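# Move machined part from vise to outfeed tray

## Task

Remove the finished block (the one with a pocket in its top face) from the vise and set it down flat in the black outfeed tray, next to the part already sitting there, with the pocket facing up; it must rest there by itself once the gripper has let go, not be held in place by the robot.

## Robot and tools

ROBOT. One Kinova Gen3 arm with seven revolute joints (waist, shoulder, upper arm roll, elbow, forearm roll, wrist pitch, wrist roll), carrying a Robotiq 2F-85 parallel gripper. There is only one arm, so every motion argument describes that single gripper. The gripper's own axes: +z runs out along the fingers, y is the line along which the pads close. The reported hand point (end_effector_position) sits midway between the pads when they are shut; closed fingertips stick out about 19 mm past it, open ones about 6 mm. While closing, the fingertips also travel roughly 13 mm farther from the wrist, so keep that much clearance above a surface.

SCENE FRAME. Origin on the table top straight under the arm base, +z up, +y to the left when facing along +x. Positions are in metres, orientation as a wxyz quaternion. The base can be slightly tilted, and the printed hand position drifts from the truth more at long reach.

THE ROW. Both execute_actions and move use a row of 9 numbers, each in [-1, 1]: dx, dy, dz, rx, ry, rz, position, force_limit, speed. The first six are an offset (not a pose) in the gripper's own axes, measured from the gripper's measured pose at the start of the action. A value of 1.0 equals 0.6 m of travel or 180 degrees; rx, ry, rz form one rotation vector. position: +1 fully open (85 mm), about -0.8 pads touching, -1 closes until blocked. force_limit: per-pad squeeze, roughly 20 N at -1, 128 N at 0, 235 N at +1 (thin or tiny objects get less). speed: finger gap rate, about 20 mm/s at -1, 85 at 0, 150 at +1; a quicker close adds a few newtons of grip.

execute_actions(actions): a list of up to 15 actions run in sequence. Each action is a table of up to 15 rows, one row per 1/30 s control step; a short table keeps repeating its final row until 15 steps pass. Every row in an action is an offset from that action's start pose, not from the previous row. The first action of a call starts from the last pose a result reported. An empty list just returns state and images. Each control step clips the commanded pose to within 70 mm and 16 degrees of the measured one, so large offsets need several actions; position is favoured over orientation if both can't be met.

move(target, speed, blocking): drives the gripper in a straight line toward one row's offset, measured from the pose in the latest result that showed one. speed is m/s, 0.002 to 0.5 (default 0.25); rotation is capped at twice that in rad/s. The path runs 0.5 to 10 s and halts at 10 s even if short. Finger numbers are sent at the start. It does not avoid obstacles, may overshoot speed near full reach, and strikes harder when fast or aimed well past a contact. With blocking=false you get a reply after 0.5 s while motion continues; no other motion commands are accepted until a result shows it ended, so use wait(0) or stop. The extra "move:" line says how it ended (done, off_target, moving, held, fault), which limits acted (paced = pose clipped; held = a check blocked some steps, after which the arm may surge), and distance left to target.

wait(seconds): 0 to 10 s, holding the last command; returns early if a running move finishes. stop(): brakes a running move (needs braking room; fingers keep moving). zoom_image(camera, region): enlarges a region [x0, y0, x1, y1] in pixels, at most 504 x 504, of cam_high, cam_low or cam_wrist (each 672x504). read_manual(section): licence texts only. finished_scene(scene): ends the current scene, given its number, and reports success; irreversible.

RESULTS. State lines give pose, joint positions, joint torques (offset, scaled and noisy), position_measured in counts (3 open, ~78 = 60 mm, 130 = 40 mm, 180 = 20 mm, 230 = pads together), and object_status: 0 moving, 1 blocked while opening, 2 blocked while closing (a grip), 3 reached target or pads met. "Hand target" is where the controller is heading. Action calls list step readings; HELD marks held-back steps. "pose unreachable" means the clearance check (which treats the base mount as arm) altered or blocked the command. Calibrations for the three cameras are provided; actual cameras may be off by a couple of degrees and millimetres.

GRIPPING. Close with position -1 and keep sending it; confirm object_status 2. Force and speed only change after a position change of at least 0.01. To loosen, open first. After a grip at force_limit -1, status stays 2 even if the part slips away, so verify visually.

HAZARDS. Contact torque reaching a joint's load limit (48.6 N m for the first four joints, 30.6 N m for the wrist three, held weight included) freezes the arm for 10 s and drops the rest of the call. Long holding heats motors: MOTOR HOT appears from 60 °C, and at 75 °C the arm sags (OVER-TEMPERATURE FAULT). Parts can be tugged or nudged unexpectedly. Avoid dropping the part, slamming or shoving hard, and above all knocking anything off the table. Release gently so the part settles flat and unsupported before ending the scene.

Each tool is called after "Call:" by a JSON object that holds its "api" and its "payload", one argument or row to a line.

## Session

Call:
{"api": "execute_actions", "payload": {
  "actions": []
}}

Scene clock: 0.00 s.
end_effector_position=(+0.3353, +0.4231, +0.1391) position_measured=3 object_status=3 end_effector_quat_wxyz=(+0.024, +0.946, -0.318, +0.064)
Joint positions: [-0.892  1.479 -0.133  1.011  0.625  1.199  2.571]
Joint velocities: [-0.    -0.     0.002  0.    -0.    -0.001  0.   ]
Joint torques (N m, as the joint torque sensors report them, + toward a larger angle): no reading
Hand target: +0.335, +0.423, +0.139; +0.024, +0.946, -0.318, +0.064

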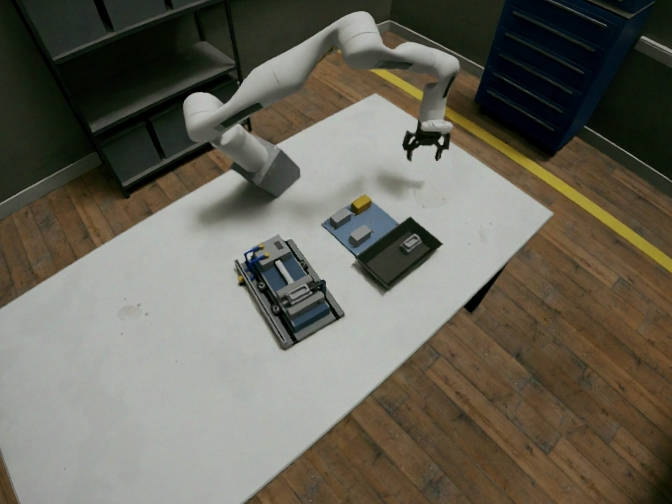

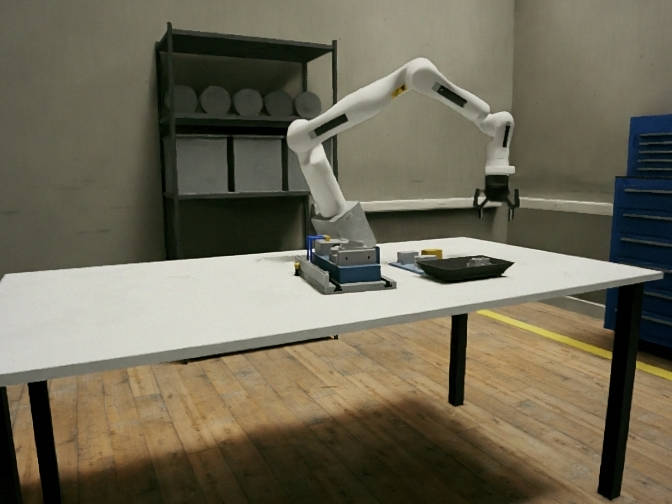

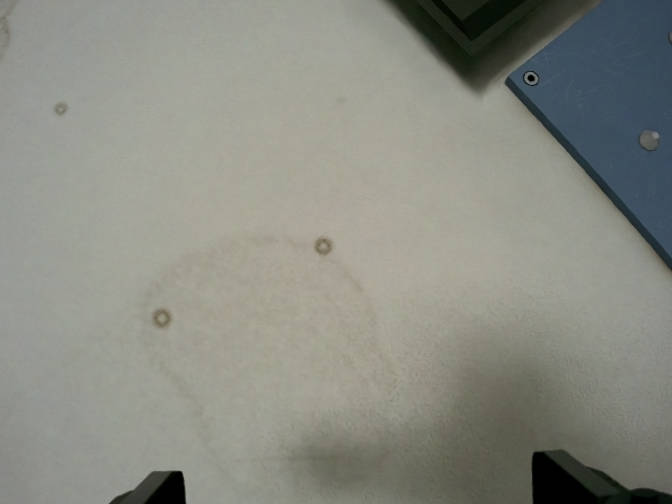

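Call:
{"api": "zoom_image", "payload": {
  "camera": "cam_high",
  "region": [220, 220, 360, 360]
}}

Call:
{"api": "zoom_image", "payload": {
  "camera": "cam_high",
  "region": [310, 180, 460, 300]
}}

Call:
{"api": "zoom_image", "payload": {
  "camera": "cam_low",
  "region": [280, 210, 420, 310]
}}

Region (220, 220, 360, 360) of cam_high's 672x504 image, scaled by 3.600, with more detail than that image has.

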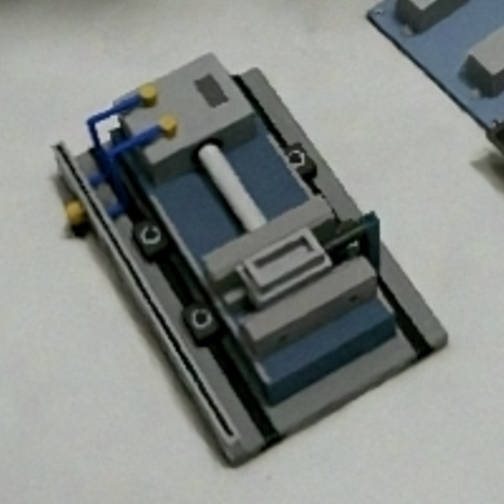

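Region (310, 180, 460, 300) of cam_high's 672x504 image, scaled by 3.360, with more detail than that image has; it fills the top 403 rows of this view, and the rest is white.

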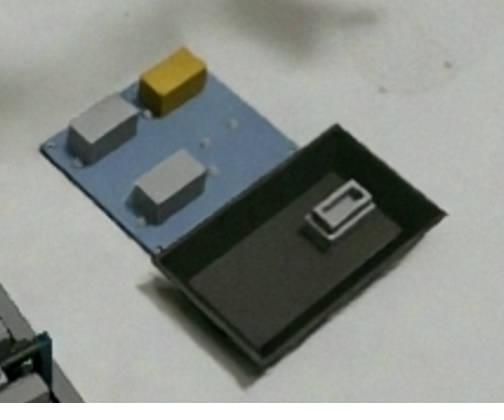

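Region (280, 210, 420, 310) of cam_low's 672x504 image, scaled by 3.600, with more detail than that image has; it fills the top 360 rows of this view, and the rest is white.

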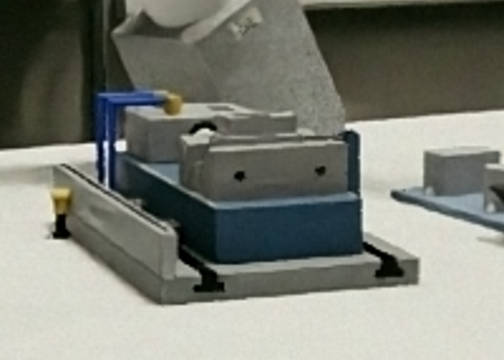

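Call:
{"api": "move", "payload": {
  "target": [0.776,0.614,-0.1615,-0.022,-0.04,0.3407,1,0,0],
  "speed": 0.35
}}

Scene clock: 3.23 s.
end_effector_position=(+0.4700, -0.1401, +0.2976) position_measured=3 object_status=3 end_effector_quat_wxyz=(-0.001, -0.652, +0.758, +0.002)
Joint positions: [-0.261  0.383  0.194  1.74   0.492  1.097  2.484]
Joint velocities: [ 0.004 -0.003  0.005 -0.    -0.002 -0.001  0.002]
Joint torques (N m, as the joint torque sensors report them, + toward a larger angle): [ -8.34 -11.95  -3.83  -6.99   0.23   0.13  -0.32]
Hand target: +0.470, -0.140, +0.298; -0.001, -0.652, +0.759, +0.002
Off the commanded pose: 0.002 m, 0 deg.
move: done
camera_calibration (this result's frames):
cam_wrist: T_world_to_cam=[[-0.981793, 0.189674, 0.0103035, 0.483724], [0.188726, 0.980171, -0.0603906, 0.129017], [-0.0215537, -0.0573465, -0.998122, 0.440237], [0, 0, 0, 1]] pos_world=[0.460057, -0.192962, 0.442218]

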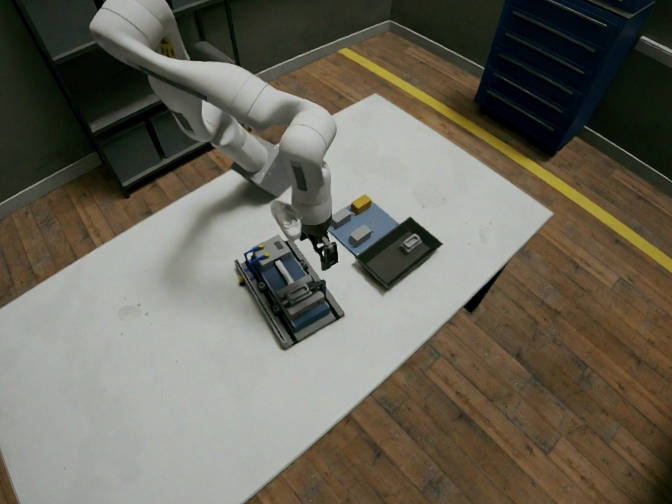

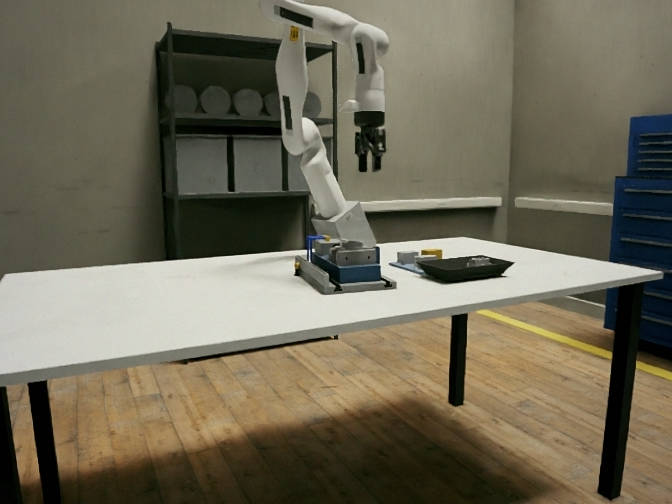

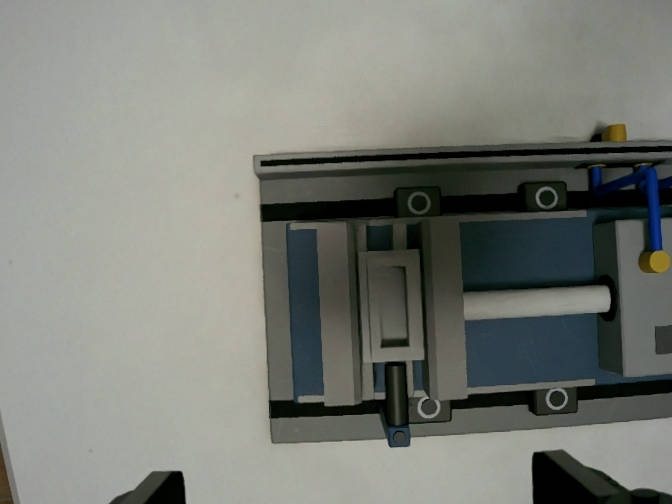

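Call:
{"api": "execute_actions", "payload": {
  "actions": []
}}

Call:
{"api": "zoom_image", "payload": {
  "camera": "cam_wrist",
  "region": [280, 200, 520, 460]
}}

Scene clock: 3.33 s.
end_effector_position=(+0.4700, -0.1403, +0.2976) position_measured=3 object_status=3 end_effector_quat_wxyz=(-0.001, -0.652, +0.758, +0.002)
Joint positions: [-0.26   0.382  0.194  1.74   0.491  1.097  2.484]
Joint velocities: [ 0.003 -0.001  0.001 -0.001 -0.001 -0.     0.001]
Joint torques (N m, as the joint torque sensors report them, + toward a larger angle): [ -7.72 -11.87  -3.85  -7.02   0.14   0.26  -0.2 ]
Hand target: +0.470, -0.140, +0.298; -0.001, -0.652, +0.759, +0.002
Off the commanded pose: 0.002 m, 0 deg.
camera_calibration (this result's frames):
cam_wrist: T_world_to_cam=[[-0.981698, 0.190164, 0.0103589, 0.483768], [0.189215, 0.980081, -0.0603316, 0.128963], [-0.0216255, -0.0572673, -0.998125, 0.44026], [0, 0, 0, 1]] pos_world=[0.460033, -0.193177, 0.442203]

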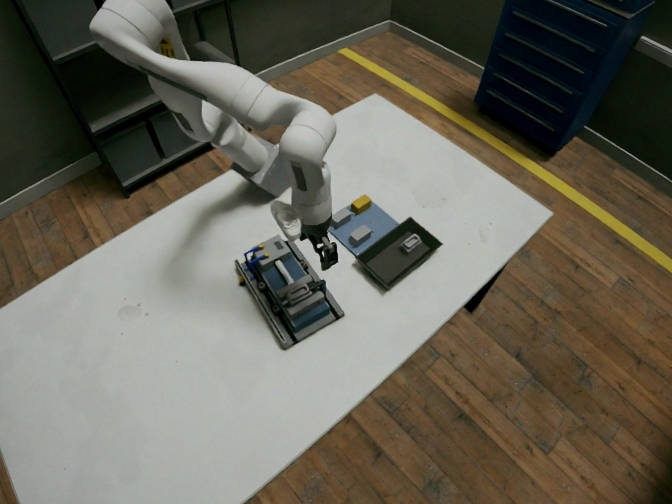

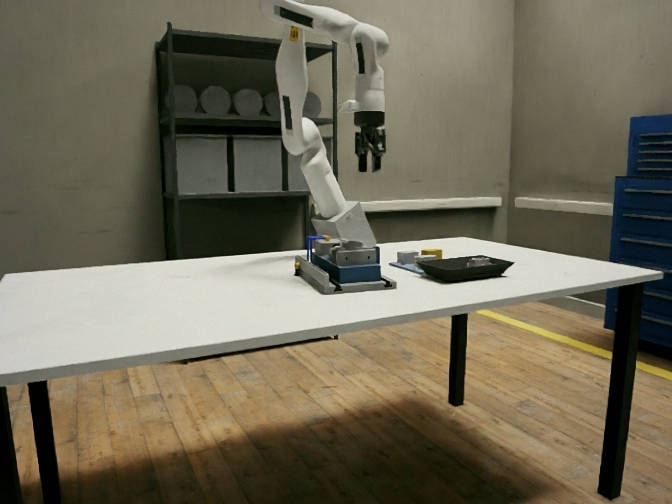

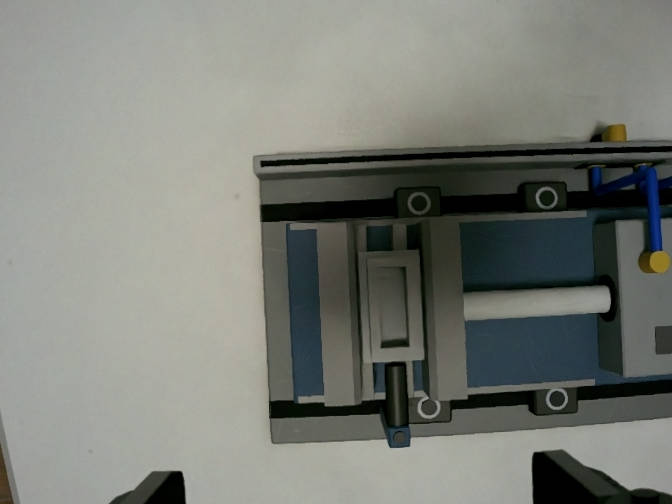

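Region (280, 200, 520, 460) of cam_wrist's 672x504 image, scaled by 1.938; it fills the left 465 columns of this view, and the rest is white.

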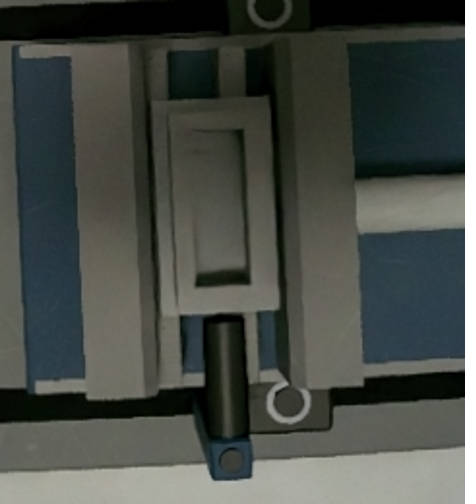

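Call:
{"api": "move", "payload": {
  "target": [0.073,0.042,0.215,0,0,0.006,1,0,0],
  "speed": 0.25
}}

Scene clock: 5.10 s.
end_effector_position=(+0.4388, -0.1794, +0.1689) position_measured=3 object_status=3 end_effector_quat_wxyz=(-0.000, -0.644, +0.765, +0.002)
Joint positions: [-0.095  0.492  0.274  1.979  0.609  0.68   2.45 ]
Joint velocities: [ 0.003  0.005  0.003  0.001 -0.001 -0.002  0.001]
Joint torques (N m, as the joint torque sensors report them, + toward a larger angle): [ -7.73 -13.04  -2.61  -4.84   0.2    0.07  -0.14]
Hand target: +0.439, -0.179, +0.169; -0.001, -0.644, +0.765, +0.002
Off the commanded pose: 0.001 m, 0 deg.
move: done
camera_calibration (this result's frames):
cam_wrist: T_world_to_cam=[[-0.977911, 0.208799, 0.00965373, 0.46367], [0.207858, 0.976297, -0.0603228, 0.156569], [-0.0220202, -0.0569838, -0.998132, 0.309149], [0, 0, 0, 1]] pos_world=[0.427692, -0.232055, 0.31354]

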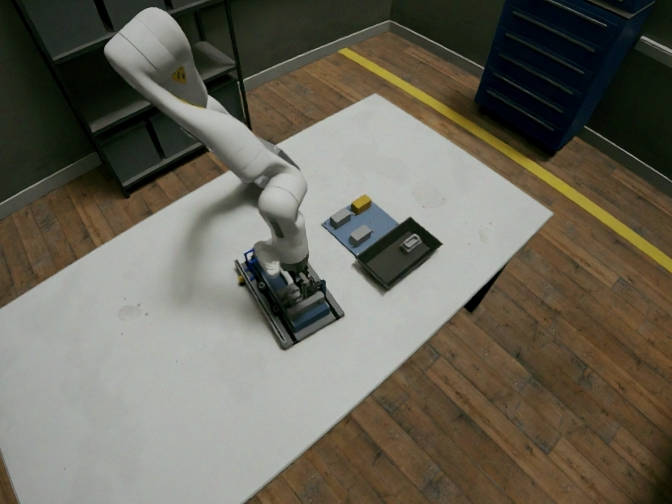

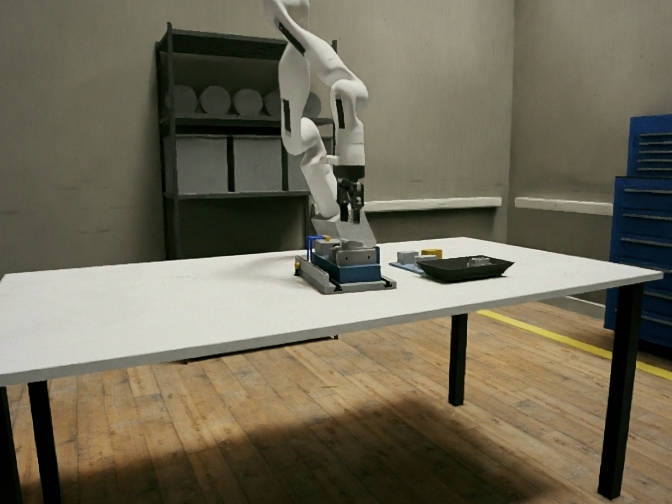

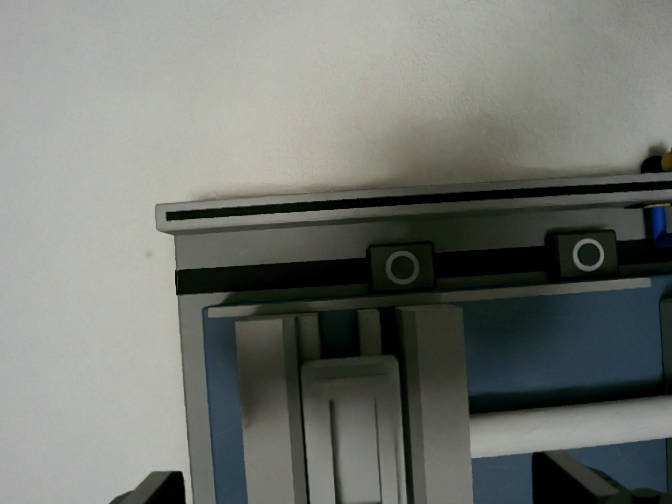

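Call:
{"api": "zoom_image", "payload": {
  "camera": "cam_wrist",
  "region": [220, 290, 500, 504]
}}

Call:
{"api": "zoom_image", "payload": {
  "camera": "cam_low",
  "region": [310, 190, 400, 280]
}}

Call:
{"api": "zoom_image", "payload": {
  "camera": "cam_high",
  "region": [260, 250, 340, 330]
}}

Region (220, 290, 500, 504) of cam_wrist's 672x504 image, scaled by 1.800; it fills the top 385 rows of this view, and the rest is white.

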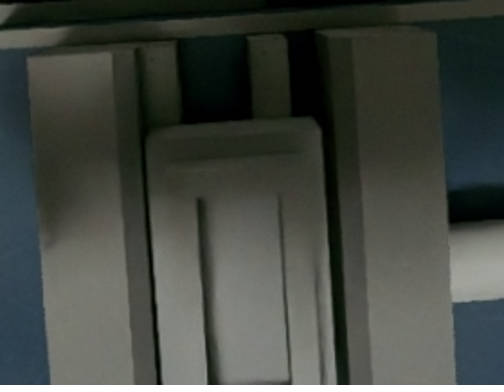

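Region (310, 190, 400, 280) of cam_low's 672x504 image, scaled by 5.600, with more detail than that image has.

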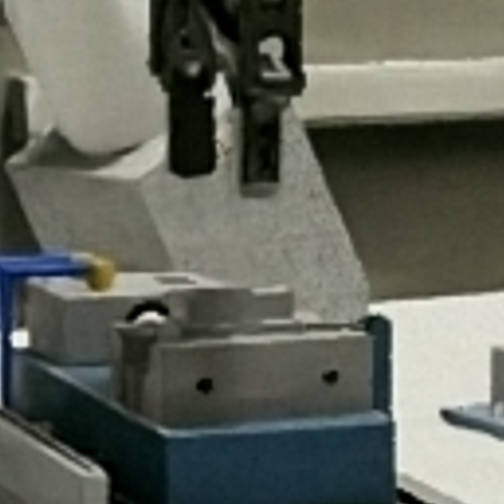

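Region (260, 250, 340, 330) of cam_high's 672x504 image, scaled by 6.300, with more detail than that image has.

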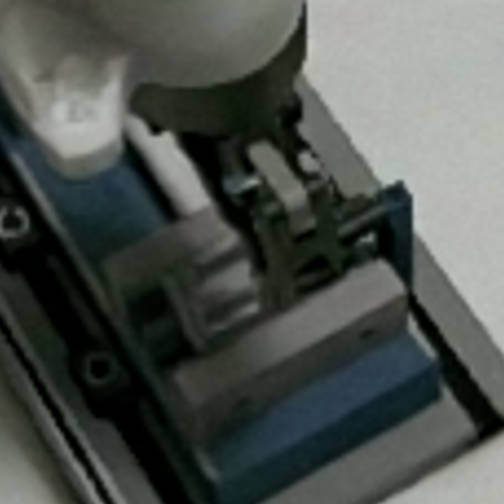

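Call:
{"api": "move", "payload": {
  "target": [0,0,0.05,0,0,0,0.075,0,0.5],
  "speed": 0.1
}}

Call:
{"api": "zoom_image", "payload": {
  "camera": "cam_low",
  "region": [320, 210, 390, 280]
}}

Scene clock: 6.40 s.
end_effector_position=(+0.4389, -0.1793, +0.1391) position_measured=120 object_status=0 end_effector_quat_wxyz=(-0.000, -0.644, +0.765, +0.001)
Joint positions: [-0.07   0.555  0.293  1.994  0.64   0.593  2.426]
Joint velocities: [ 0.001  0.004  0.    -0.     0.    -0.001 -0.   ]
Joint torques (N m, as the joint torque sensors report them, + toward a larger angle): [ -7.98 -13.42  -2.39  -4.07   0.15   0.17  -0.19]
Hand target: +0.439, -0.179, +0.139; -0.000, -0.644, +0.765, +0.002
Off the commanded pose: 0.000 m, 0 deg.
move: done
camera_calibration (this result's frames):
cam_wrist: T_world_to_cam=[[-0.977883, 0.208949, 0.00918791, 0.464179], [0.208037, 0.976264, -0.0602421, 0.154595], [-0.0215574, -0.0569983, -0.998142, 0.279241], [0, 0, 0, 1]] pos_world=[0.427771, -0.231999, 0.28377]

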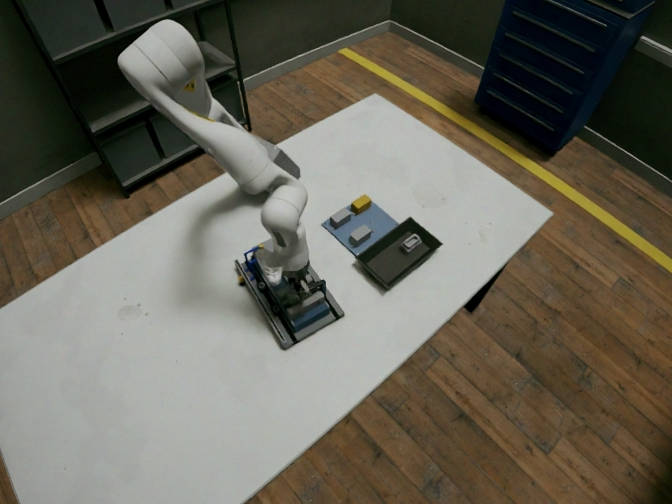

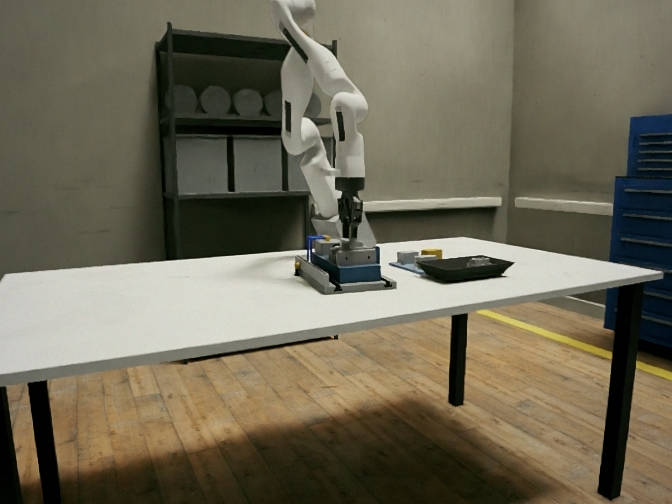

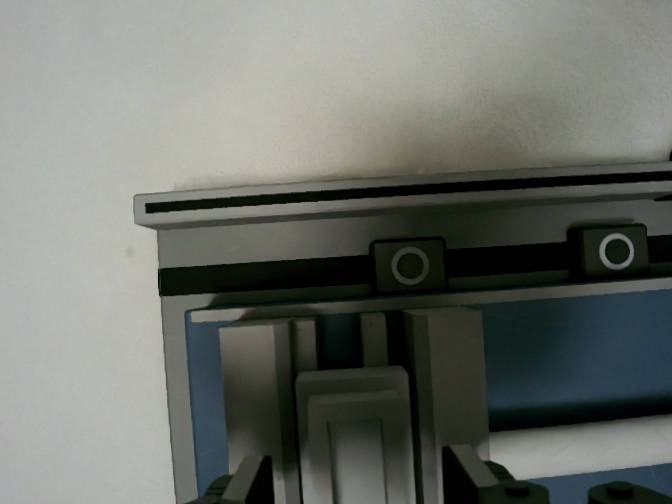

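Region (320, 210, 390, 280) of cam_low's 672x504 image, scaled by 7.200, with more detail than that image has.

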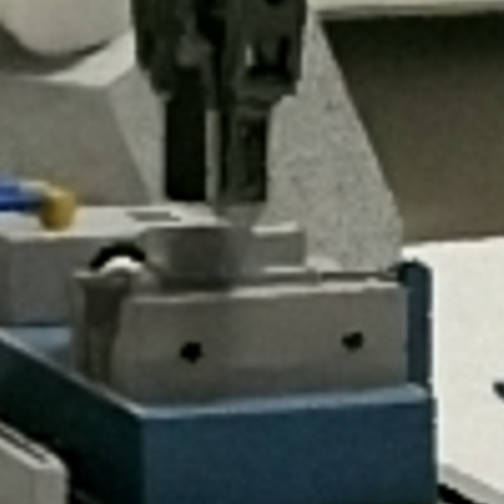

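Call:
{"api": "move", "payload": {
  "target": [0,0,0.021,0,0,0,-0.1,0,0],
  "speed": 0.04
}}

Call:
{"api": "zoom_image", "payload": {
  "camera": "cam_low",
  "region": [320, 210, 390, 280]
}}

Call:
{"api": "zoom_image", "payload": {
  "camera": "cam_high",
  "region": [270, 260, 330, 320]
}}

Scene clock: 7.27 s.
end_effector_position=(+0.4390, -0.1793, +0.1267) position_measured=141 object_status=3 end_effector_quat_wxyz=(-0.000, -0.644, +0.765, +0.001)
Joint positions: [-0.06   0.583  0.302  1.998  0.653  0.556  2.416]
Joint velocities: [ 0.002  0.002  0.     0.    -0.    -0.001 -0.   ]
Joint torques (N m, as the joint torque sensors report them, + toward a larger angle): [ -8.38 -14.17  -2.54  -3.69   0.04   0.44  -0.24]
Hand target: +0.439, -0.179, +0.127; -0.000, -0.644, +0.765, +0.001
Off the commanded pose: 0.000 m, 0 deg.
move: done
camera_calibration (this result's frames):
cam_wrist: T_world_to_cam=[[-0.977864, 0.209054, 0.00886777, 0.46445], [0.208162, 0.976243, -0.0601556, 0.153742], [-0.0212329, -0.0569781, -0.99815, 0.266694], [0, 0, 0, 1]] pos_world=[0.427828, -0.231989, 0.271331]

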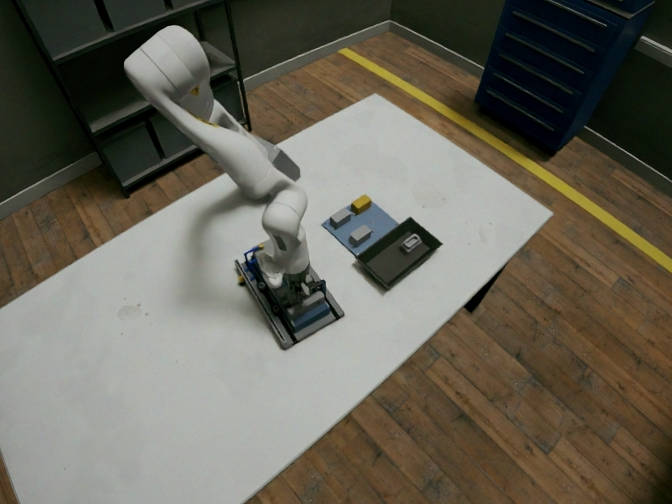

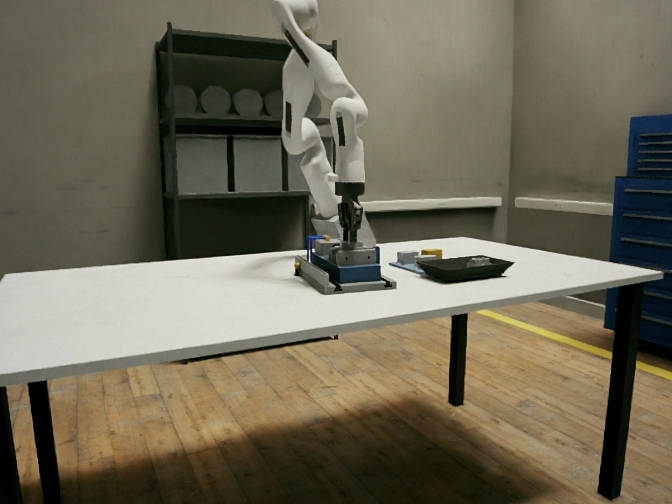

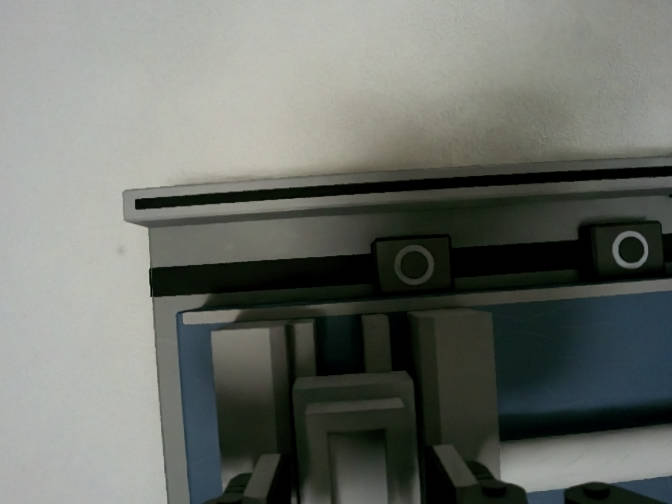

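Region (320, 210, 390, 280) of cam_low's 672x504 image, scaled by 7.200, with more detail than that image has.

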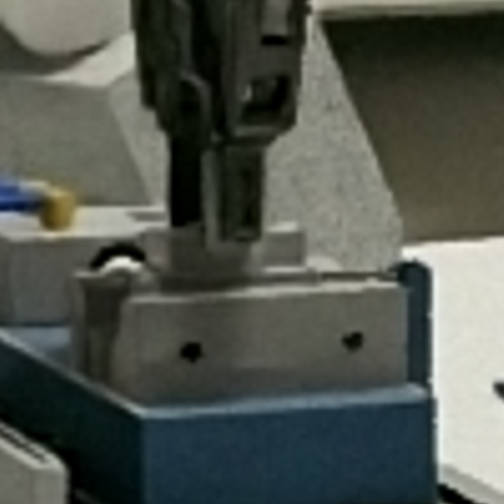

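Region (270, 260, 330, 320) of cam_high's 672x504 image, scaled by 8.400, with more detail than that image has.

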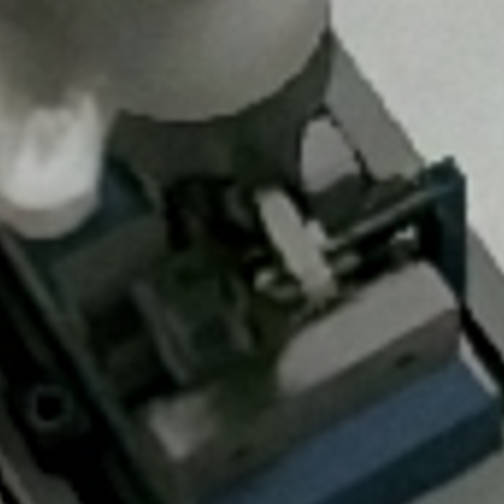

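Call:
{"api": "execute_actions", "payload": {
  "actions": [
    [[0,0,0.003,0,0,0,-0.1,0,0],[0,0,0.003,0,0,0,-0.1,0,0],[0,0,0.003,0,0,0,-0.1,0,0],[0,0,0.003,0,0,0,-0.1,0,0],[0,0,0.003,0,0,0,-0.1,0,0],[0,0,0.003,0,0,0,-0.1,0,0],[0,0,0.003,0,0,0,-1,0,-0.6]],
    [[0,0,0,0,0,0,-1,0,-0.6]]
  ]
}}

Call:
{"api": "zoom_image", "payload": {
  "camera": "cam_low",
  "region": [320, 210, 390, 280]
}}

Scene clock: 8.43 s.
end_effector_position=(+0.4390, -0.1793, +0.1252) position_measured=173 object_status=2 end_effector_quat_wxyz=(-0.000, -0.644, +0.765, +0.001)
Joint positions: [-0.059  0.586  0.303  1.999  0.655  0.552  2.414]
Joint velocities: [-0.001 -0.001  0.001 -0.     0.    -0.001 -0.   ]
Joint torques (N m, as the joint torque sensors report them, + toward a larger angle): [ -8.03 -13.43  -2.3   -3.95   0.28   0.11  -0.22]
Hand target: +0.439, -0.179, +0.125; -0.000, -0.644, +0.765, +0.001
Off the commanded pose: 0.000 m, 0 deg.
Step readings (end_effector_position; steps 1 to 15: 1st action; 16 to 30: 2nd action):
0: (+0.4390, -0.1793, +0.1266)
1: (+0.4389, -0.1793, +0.1262)
2: (+0.4389, -0.1793, +0.1255)
4: (+0.4390, -0.1793, +0.1251)
8: (+0.4391, -0.1793, +0.1250)
15: (+0.4390, -0.1793, +0.1250)
16: (+0.4390, -0.1793, +0.1251)
17: (+0.4390, -0.1793, +0.1252)
19: (+0.4390, -0.1793, +0.1252)
23: (+0.4390, -0.1793, +0.1252)
30: end_effector_position above
camera_calibration (this result's frames):
cam_wrist: T_world_to_cam=[[-0.977867, 0.209049, 0.00868594, 0.464475], [0.208169, 0.976246, -0.060081, 0.153621], [-0.0210395, -0.056943, -0.998156, 0.265134], [0, 0, 0, 1]] pos_world=[0.427793, -0.231972, 0.26984]

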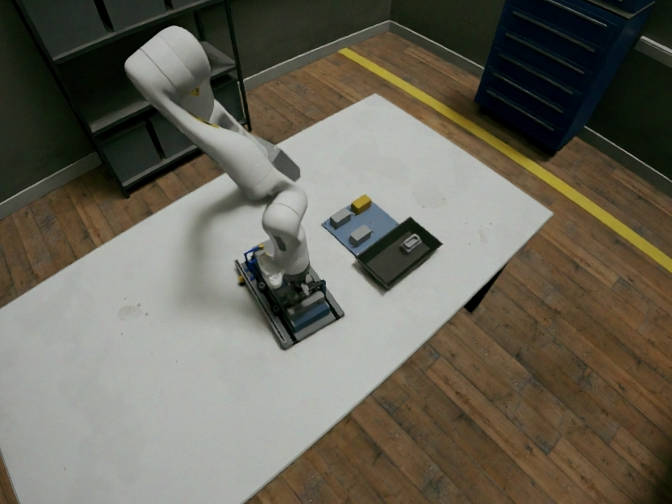

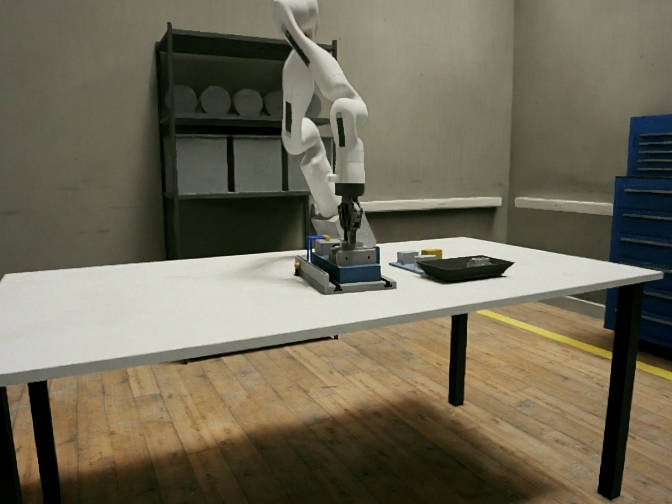

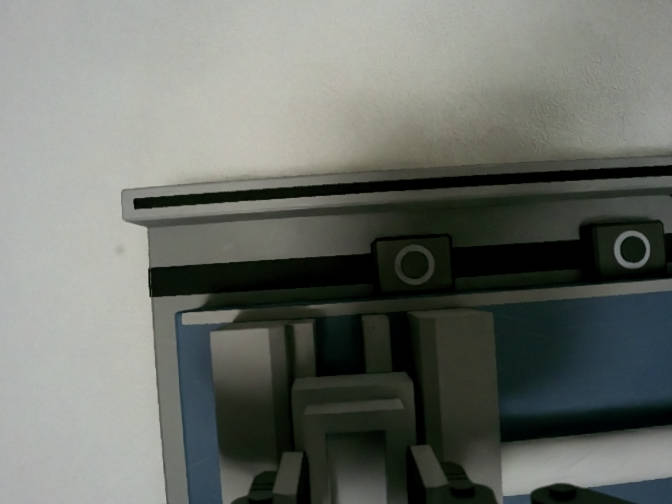

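Region (320, 210, 390, 280) of cam_low's 672x504 image, scaled by 7.200, with more detail than that image has.

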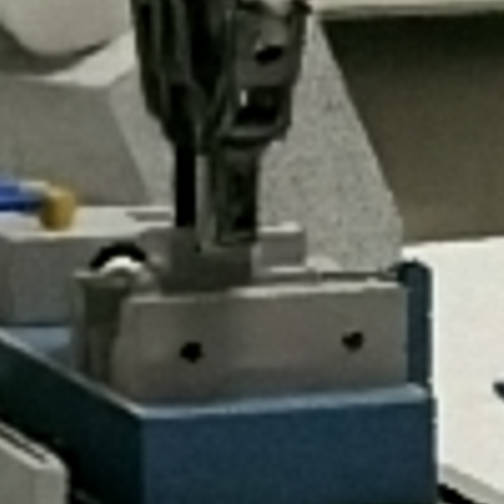

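Gripped. Lift, with a slight shift away from the fixed jaw and stop.

Call:
{"api": "move", "payload": {
  "target": [0.002,0.002,-0.07,0,0,0,-1,0,-0.6],
  "speed": 0.06
}}

Call:
{"api": "zoom_image", "payload": {
  "camera": "cam_low",
  "region": [320, 200, 390, 270]
}}

Scene clock: 9.57 s.
end_effector_position=(+0.4374, -0.1804, +0.1670) position_measured=173 object_status=2 end_effector_quat_wxyz=(-0.000, -0.644, +0.765, +0.002)
Joint positions: [-0.093  0.493  0.276  1.985  0.613  0.672  2.449]
Joint velocities: [-0.002 -0.005 -0.001  0.001  0.     0.002 -0.   ]
Joint torques (N m, as the joint torque sensors report them, + toward a larger angle): [ -8.1  -13.13  -2.92  -4.58   0.23   0.24  -0.32]
Hand target: +0.438, -0.180, +0.167; +0.000, -0.644, +0.765, +0.001
Off the commanded pose: 0.000 m, 0 deg.
move: done
camera_calibration (this result's frames):
cam_wrist: T_world_to_cam=[[-0.977894, 0.208899, 0.00918176, 0.462687], [0.207989, 0.976281, -0.060125, 0.157603], [-0.021524, -0.0568862, -0.998149, 0.306918], [0, 0, 0, 1]] pos_world=[0.426285, -0.23306, 0.311578]

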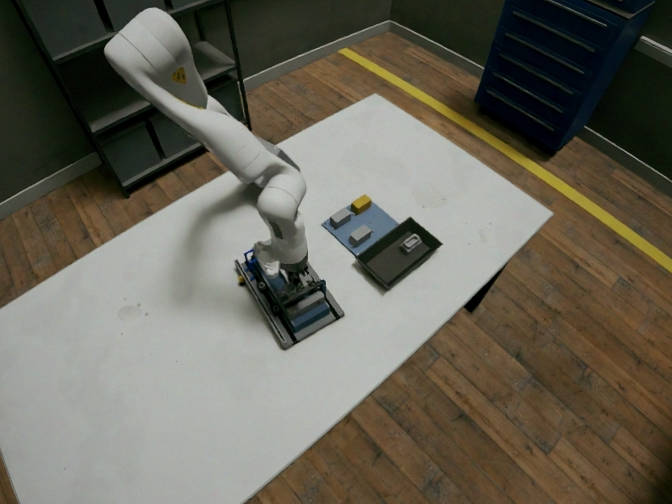

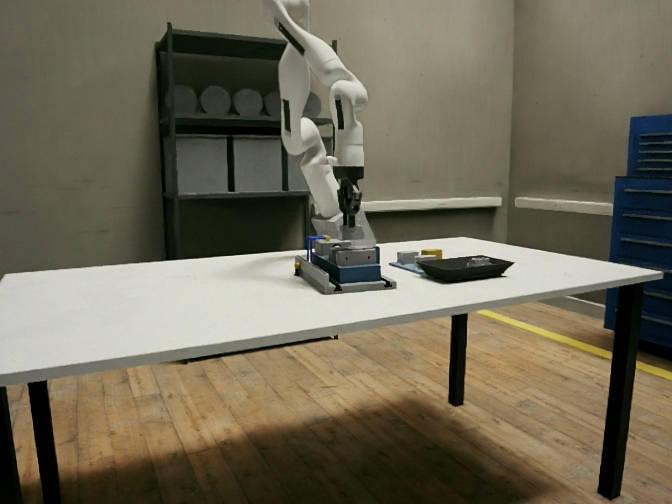

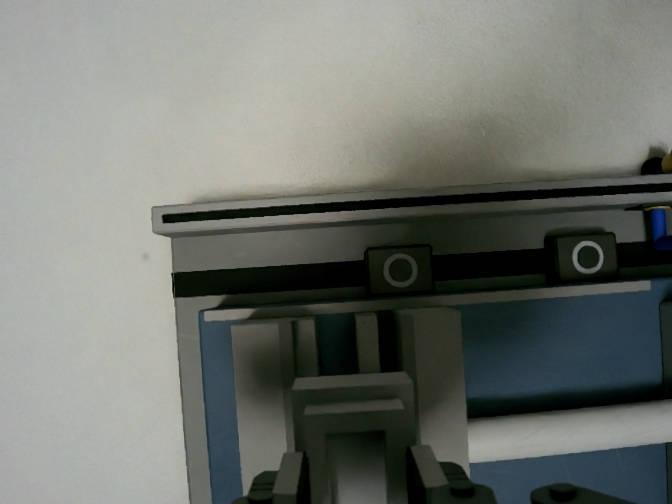

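Region (320, 200, 390, 270) of cam_low's 672x504 image, scaled by 7.200, with more detail than that image has.

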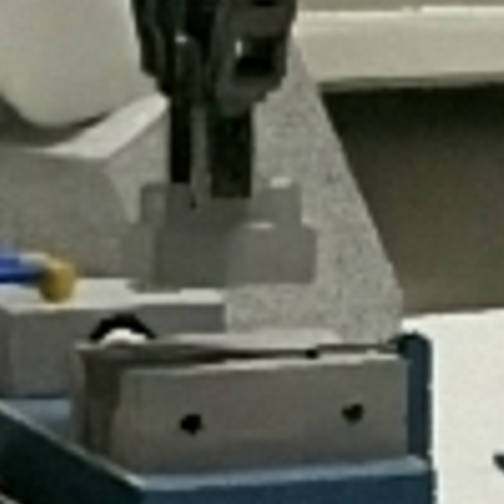

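Call:
{"api": "move", "payload": {
  "target": [-0.492,-0.023,0.005,0,0,-0.042,-1,0,-0.6],
  "speed": 0.25
}}

Call:
{"api": "move", "payload": {
  "target": [0,0,0.125,0,0,0,-1,0,-0.6],
  "speed": 0.15
}}

Call:
{"api": "zoom_image", "payload": {
  "camera": "cam_high",
  "region": [330, 190, 450, 300]
}}

Call:
{"api": "zoom_image", "payload": {
  "camera": "cam_low",
  "region": [410, 200, 520, 300]
}}

Scene clock: 12.10 s.
end_effector_position=(+0.5007, +0.1078, +0.1655) position_measured=173 object_status=2 end_effector_quat_wxyz=(-0.000, +0.693, -0.721, -0.001)
Joint positions: [-0.449  0.945  0.129  1.549  0.495  0.881  2.192]
Joint velocities: [-0.     0.009 -0.001 -0.002 -0.     0.002 -0.   ]
Joint torques (N m, as the joint torque sensors report them, + toward a larger angle): [-11.54 -18.61  -3.52  -6.35   0.2    0.35  -0.38]
Hand target: +0.500, +0.108, +0.165; +0.000, +0.694, -0.720, -0.001
Off the commanded pose: 0.001 m, 0 deg.
move: done
camera_calibration (this result's frames):
cam_wrist: T_world_to_cam=[[-0.996867, 0.0787265, 0.00759823, 0.488217], [0.0781314, 0.995131, -0.0600891, -0.0739683], [-0.0122918, -0.0593072, -0.998164, 0.318891], [0, 0, 0, 1]] pos_world=[0.496387, 0.054085, 0.310151]

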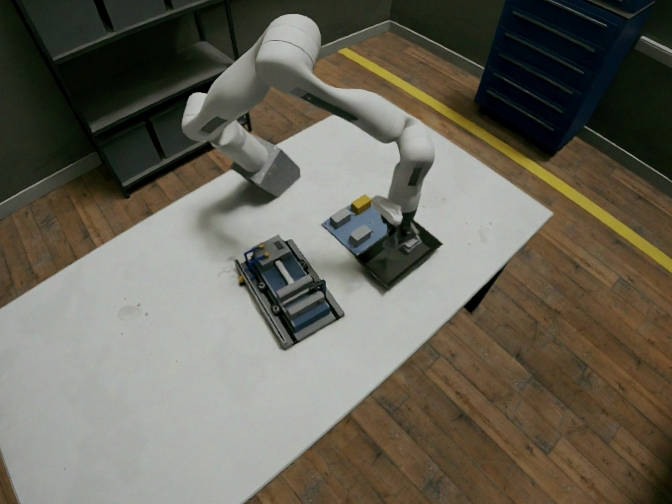

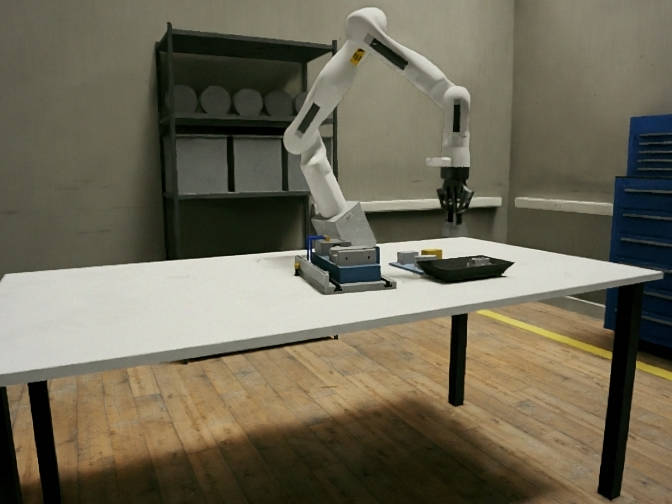

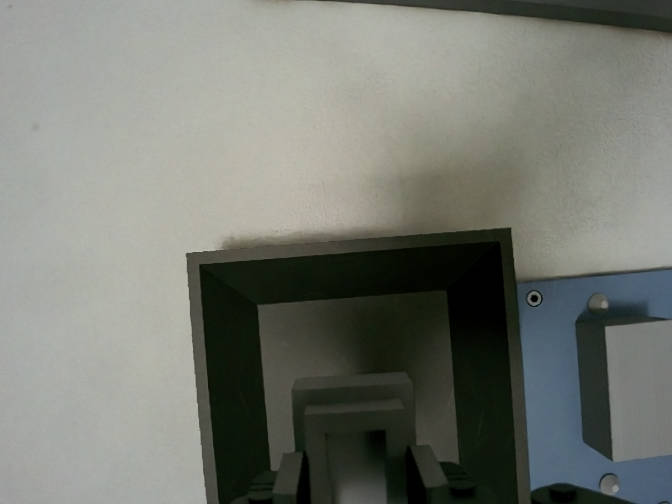

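Scene clock: 12.97 s.
end_effector_position=(+0.5011, +0.1081, +0.0909) position_measured=173 object_status=2 end_effector_quat_wxyz=(-0.000, +0.693, -0.721, -0.001)
Joint positions: [-0.402  1.066  0.158  1.567  0.539  0.729  2.16 ]
Joint velocities: [ 0.002  0.006 -0.001  0.001  0.    -0.     0.   ]
Joint torques (N m, as the joint torque sensors report them, + toward a larger angle): [-11.77 -19.52  -2.5   -5.59   0.3    0.27  -0.42]
Hand target: +0.501, +0.108, +0.091; -0.000, +0.693, -0.721, -0.001
Off the commanded pose: 0.001 m, 0 deg.
move: done
camera_calibration (this result's frames):
cam_wrist: T_world_to_cam=[[-0.996855, 0.0789251, 0.00709995, 0.489121], [0.0783608, 0.995121, -0.0599447, -0.0789124], [-0.0117965, -0.0591998, -0.998176, 0.244127], [0, 0, 0, 1]] pos_world=[0.496646, 0.0543758, 0.235479]

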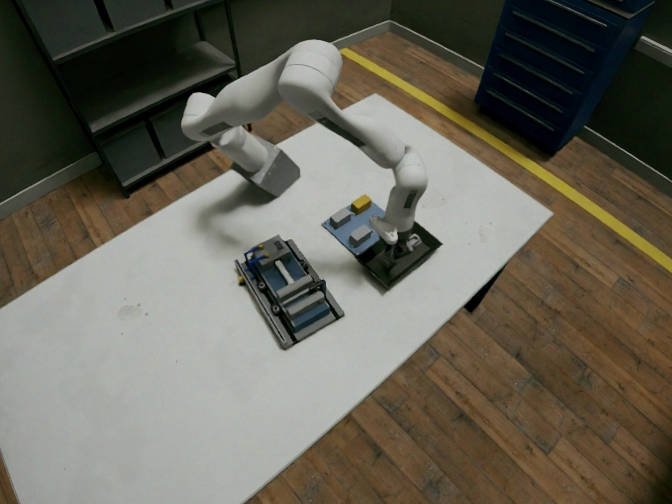

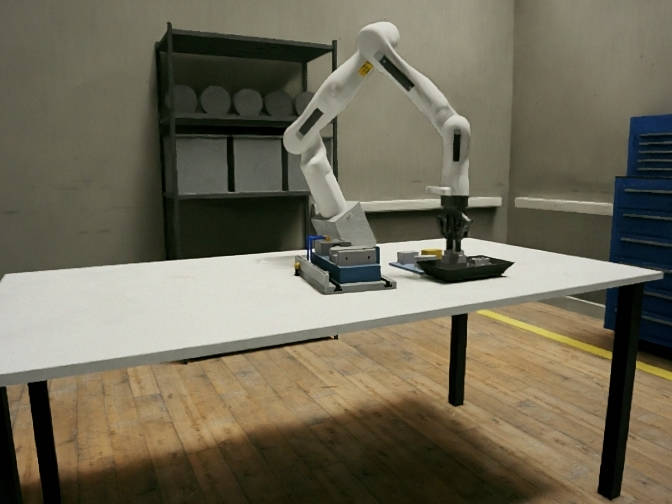

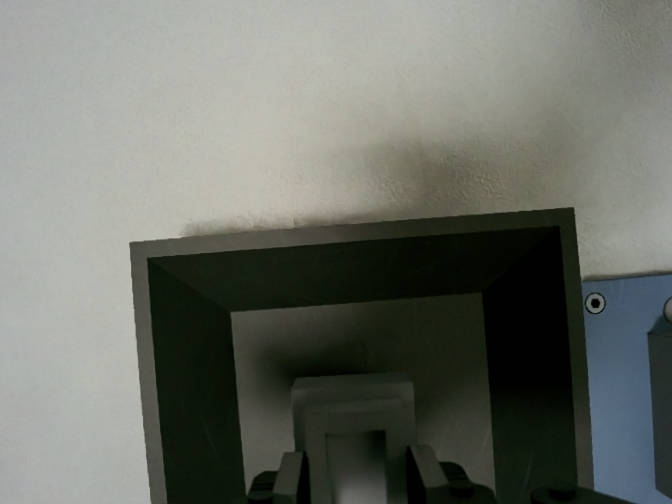

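Region (330, 190, 450, 300) of cam_high's 672x504 image, scaled by 4.200, with more detail than that image has; it fills the top 462 rows of this view, and the rest is white.

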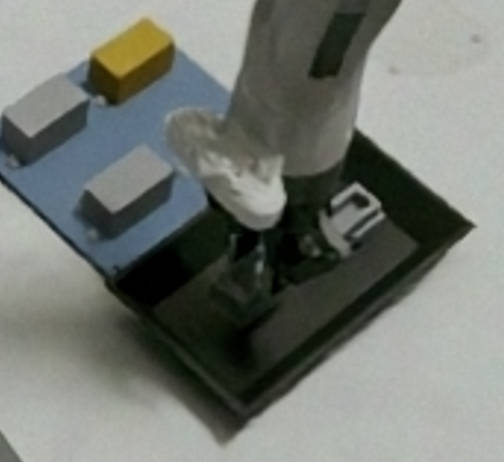

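Region (410, 200, 520, 300) of cam_low's 672x504 image, scaled by 4.582, with more detail than that image has; it fills the top 458 rows of this view, and the rest is white.

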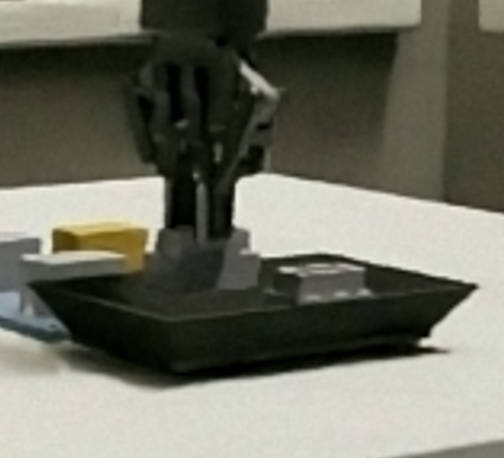

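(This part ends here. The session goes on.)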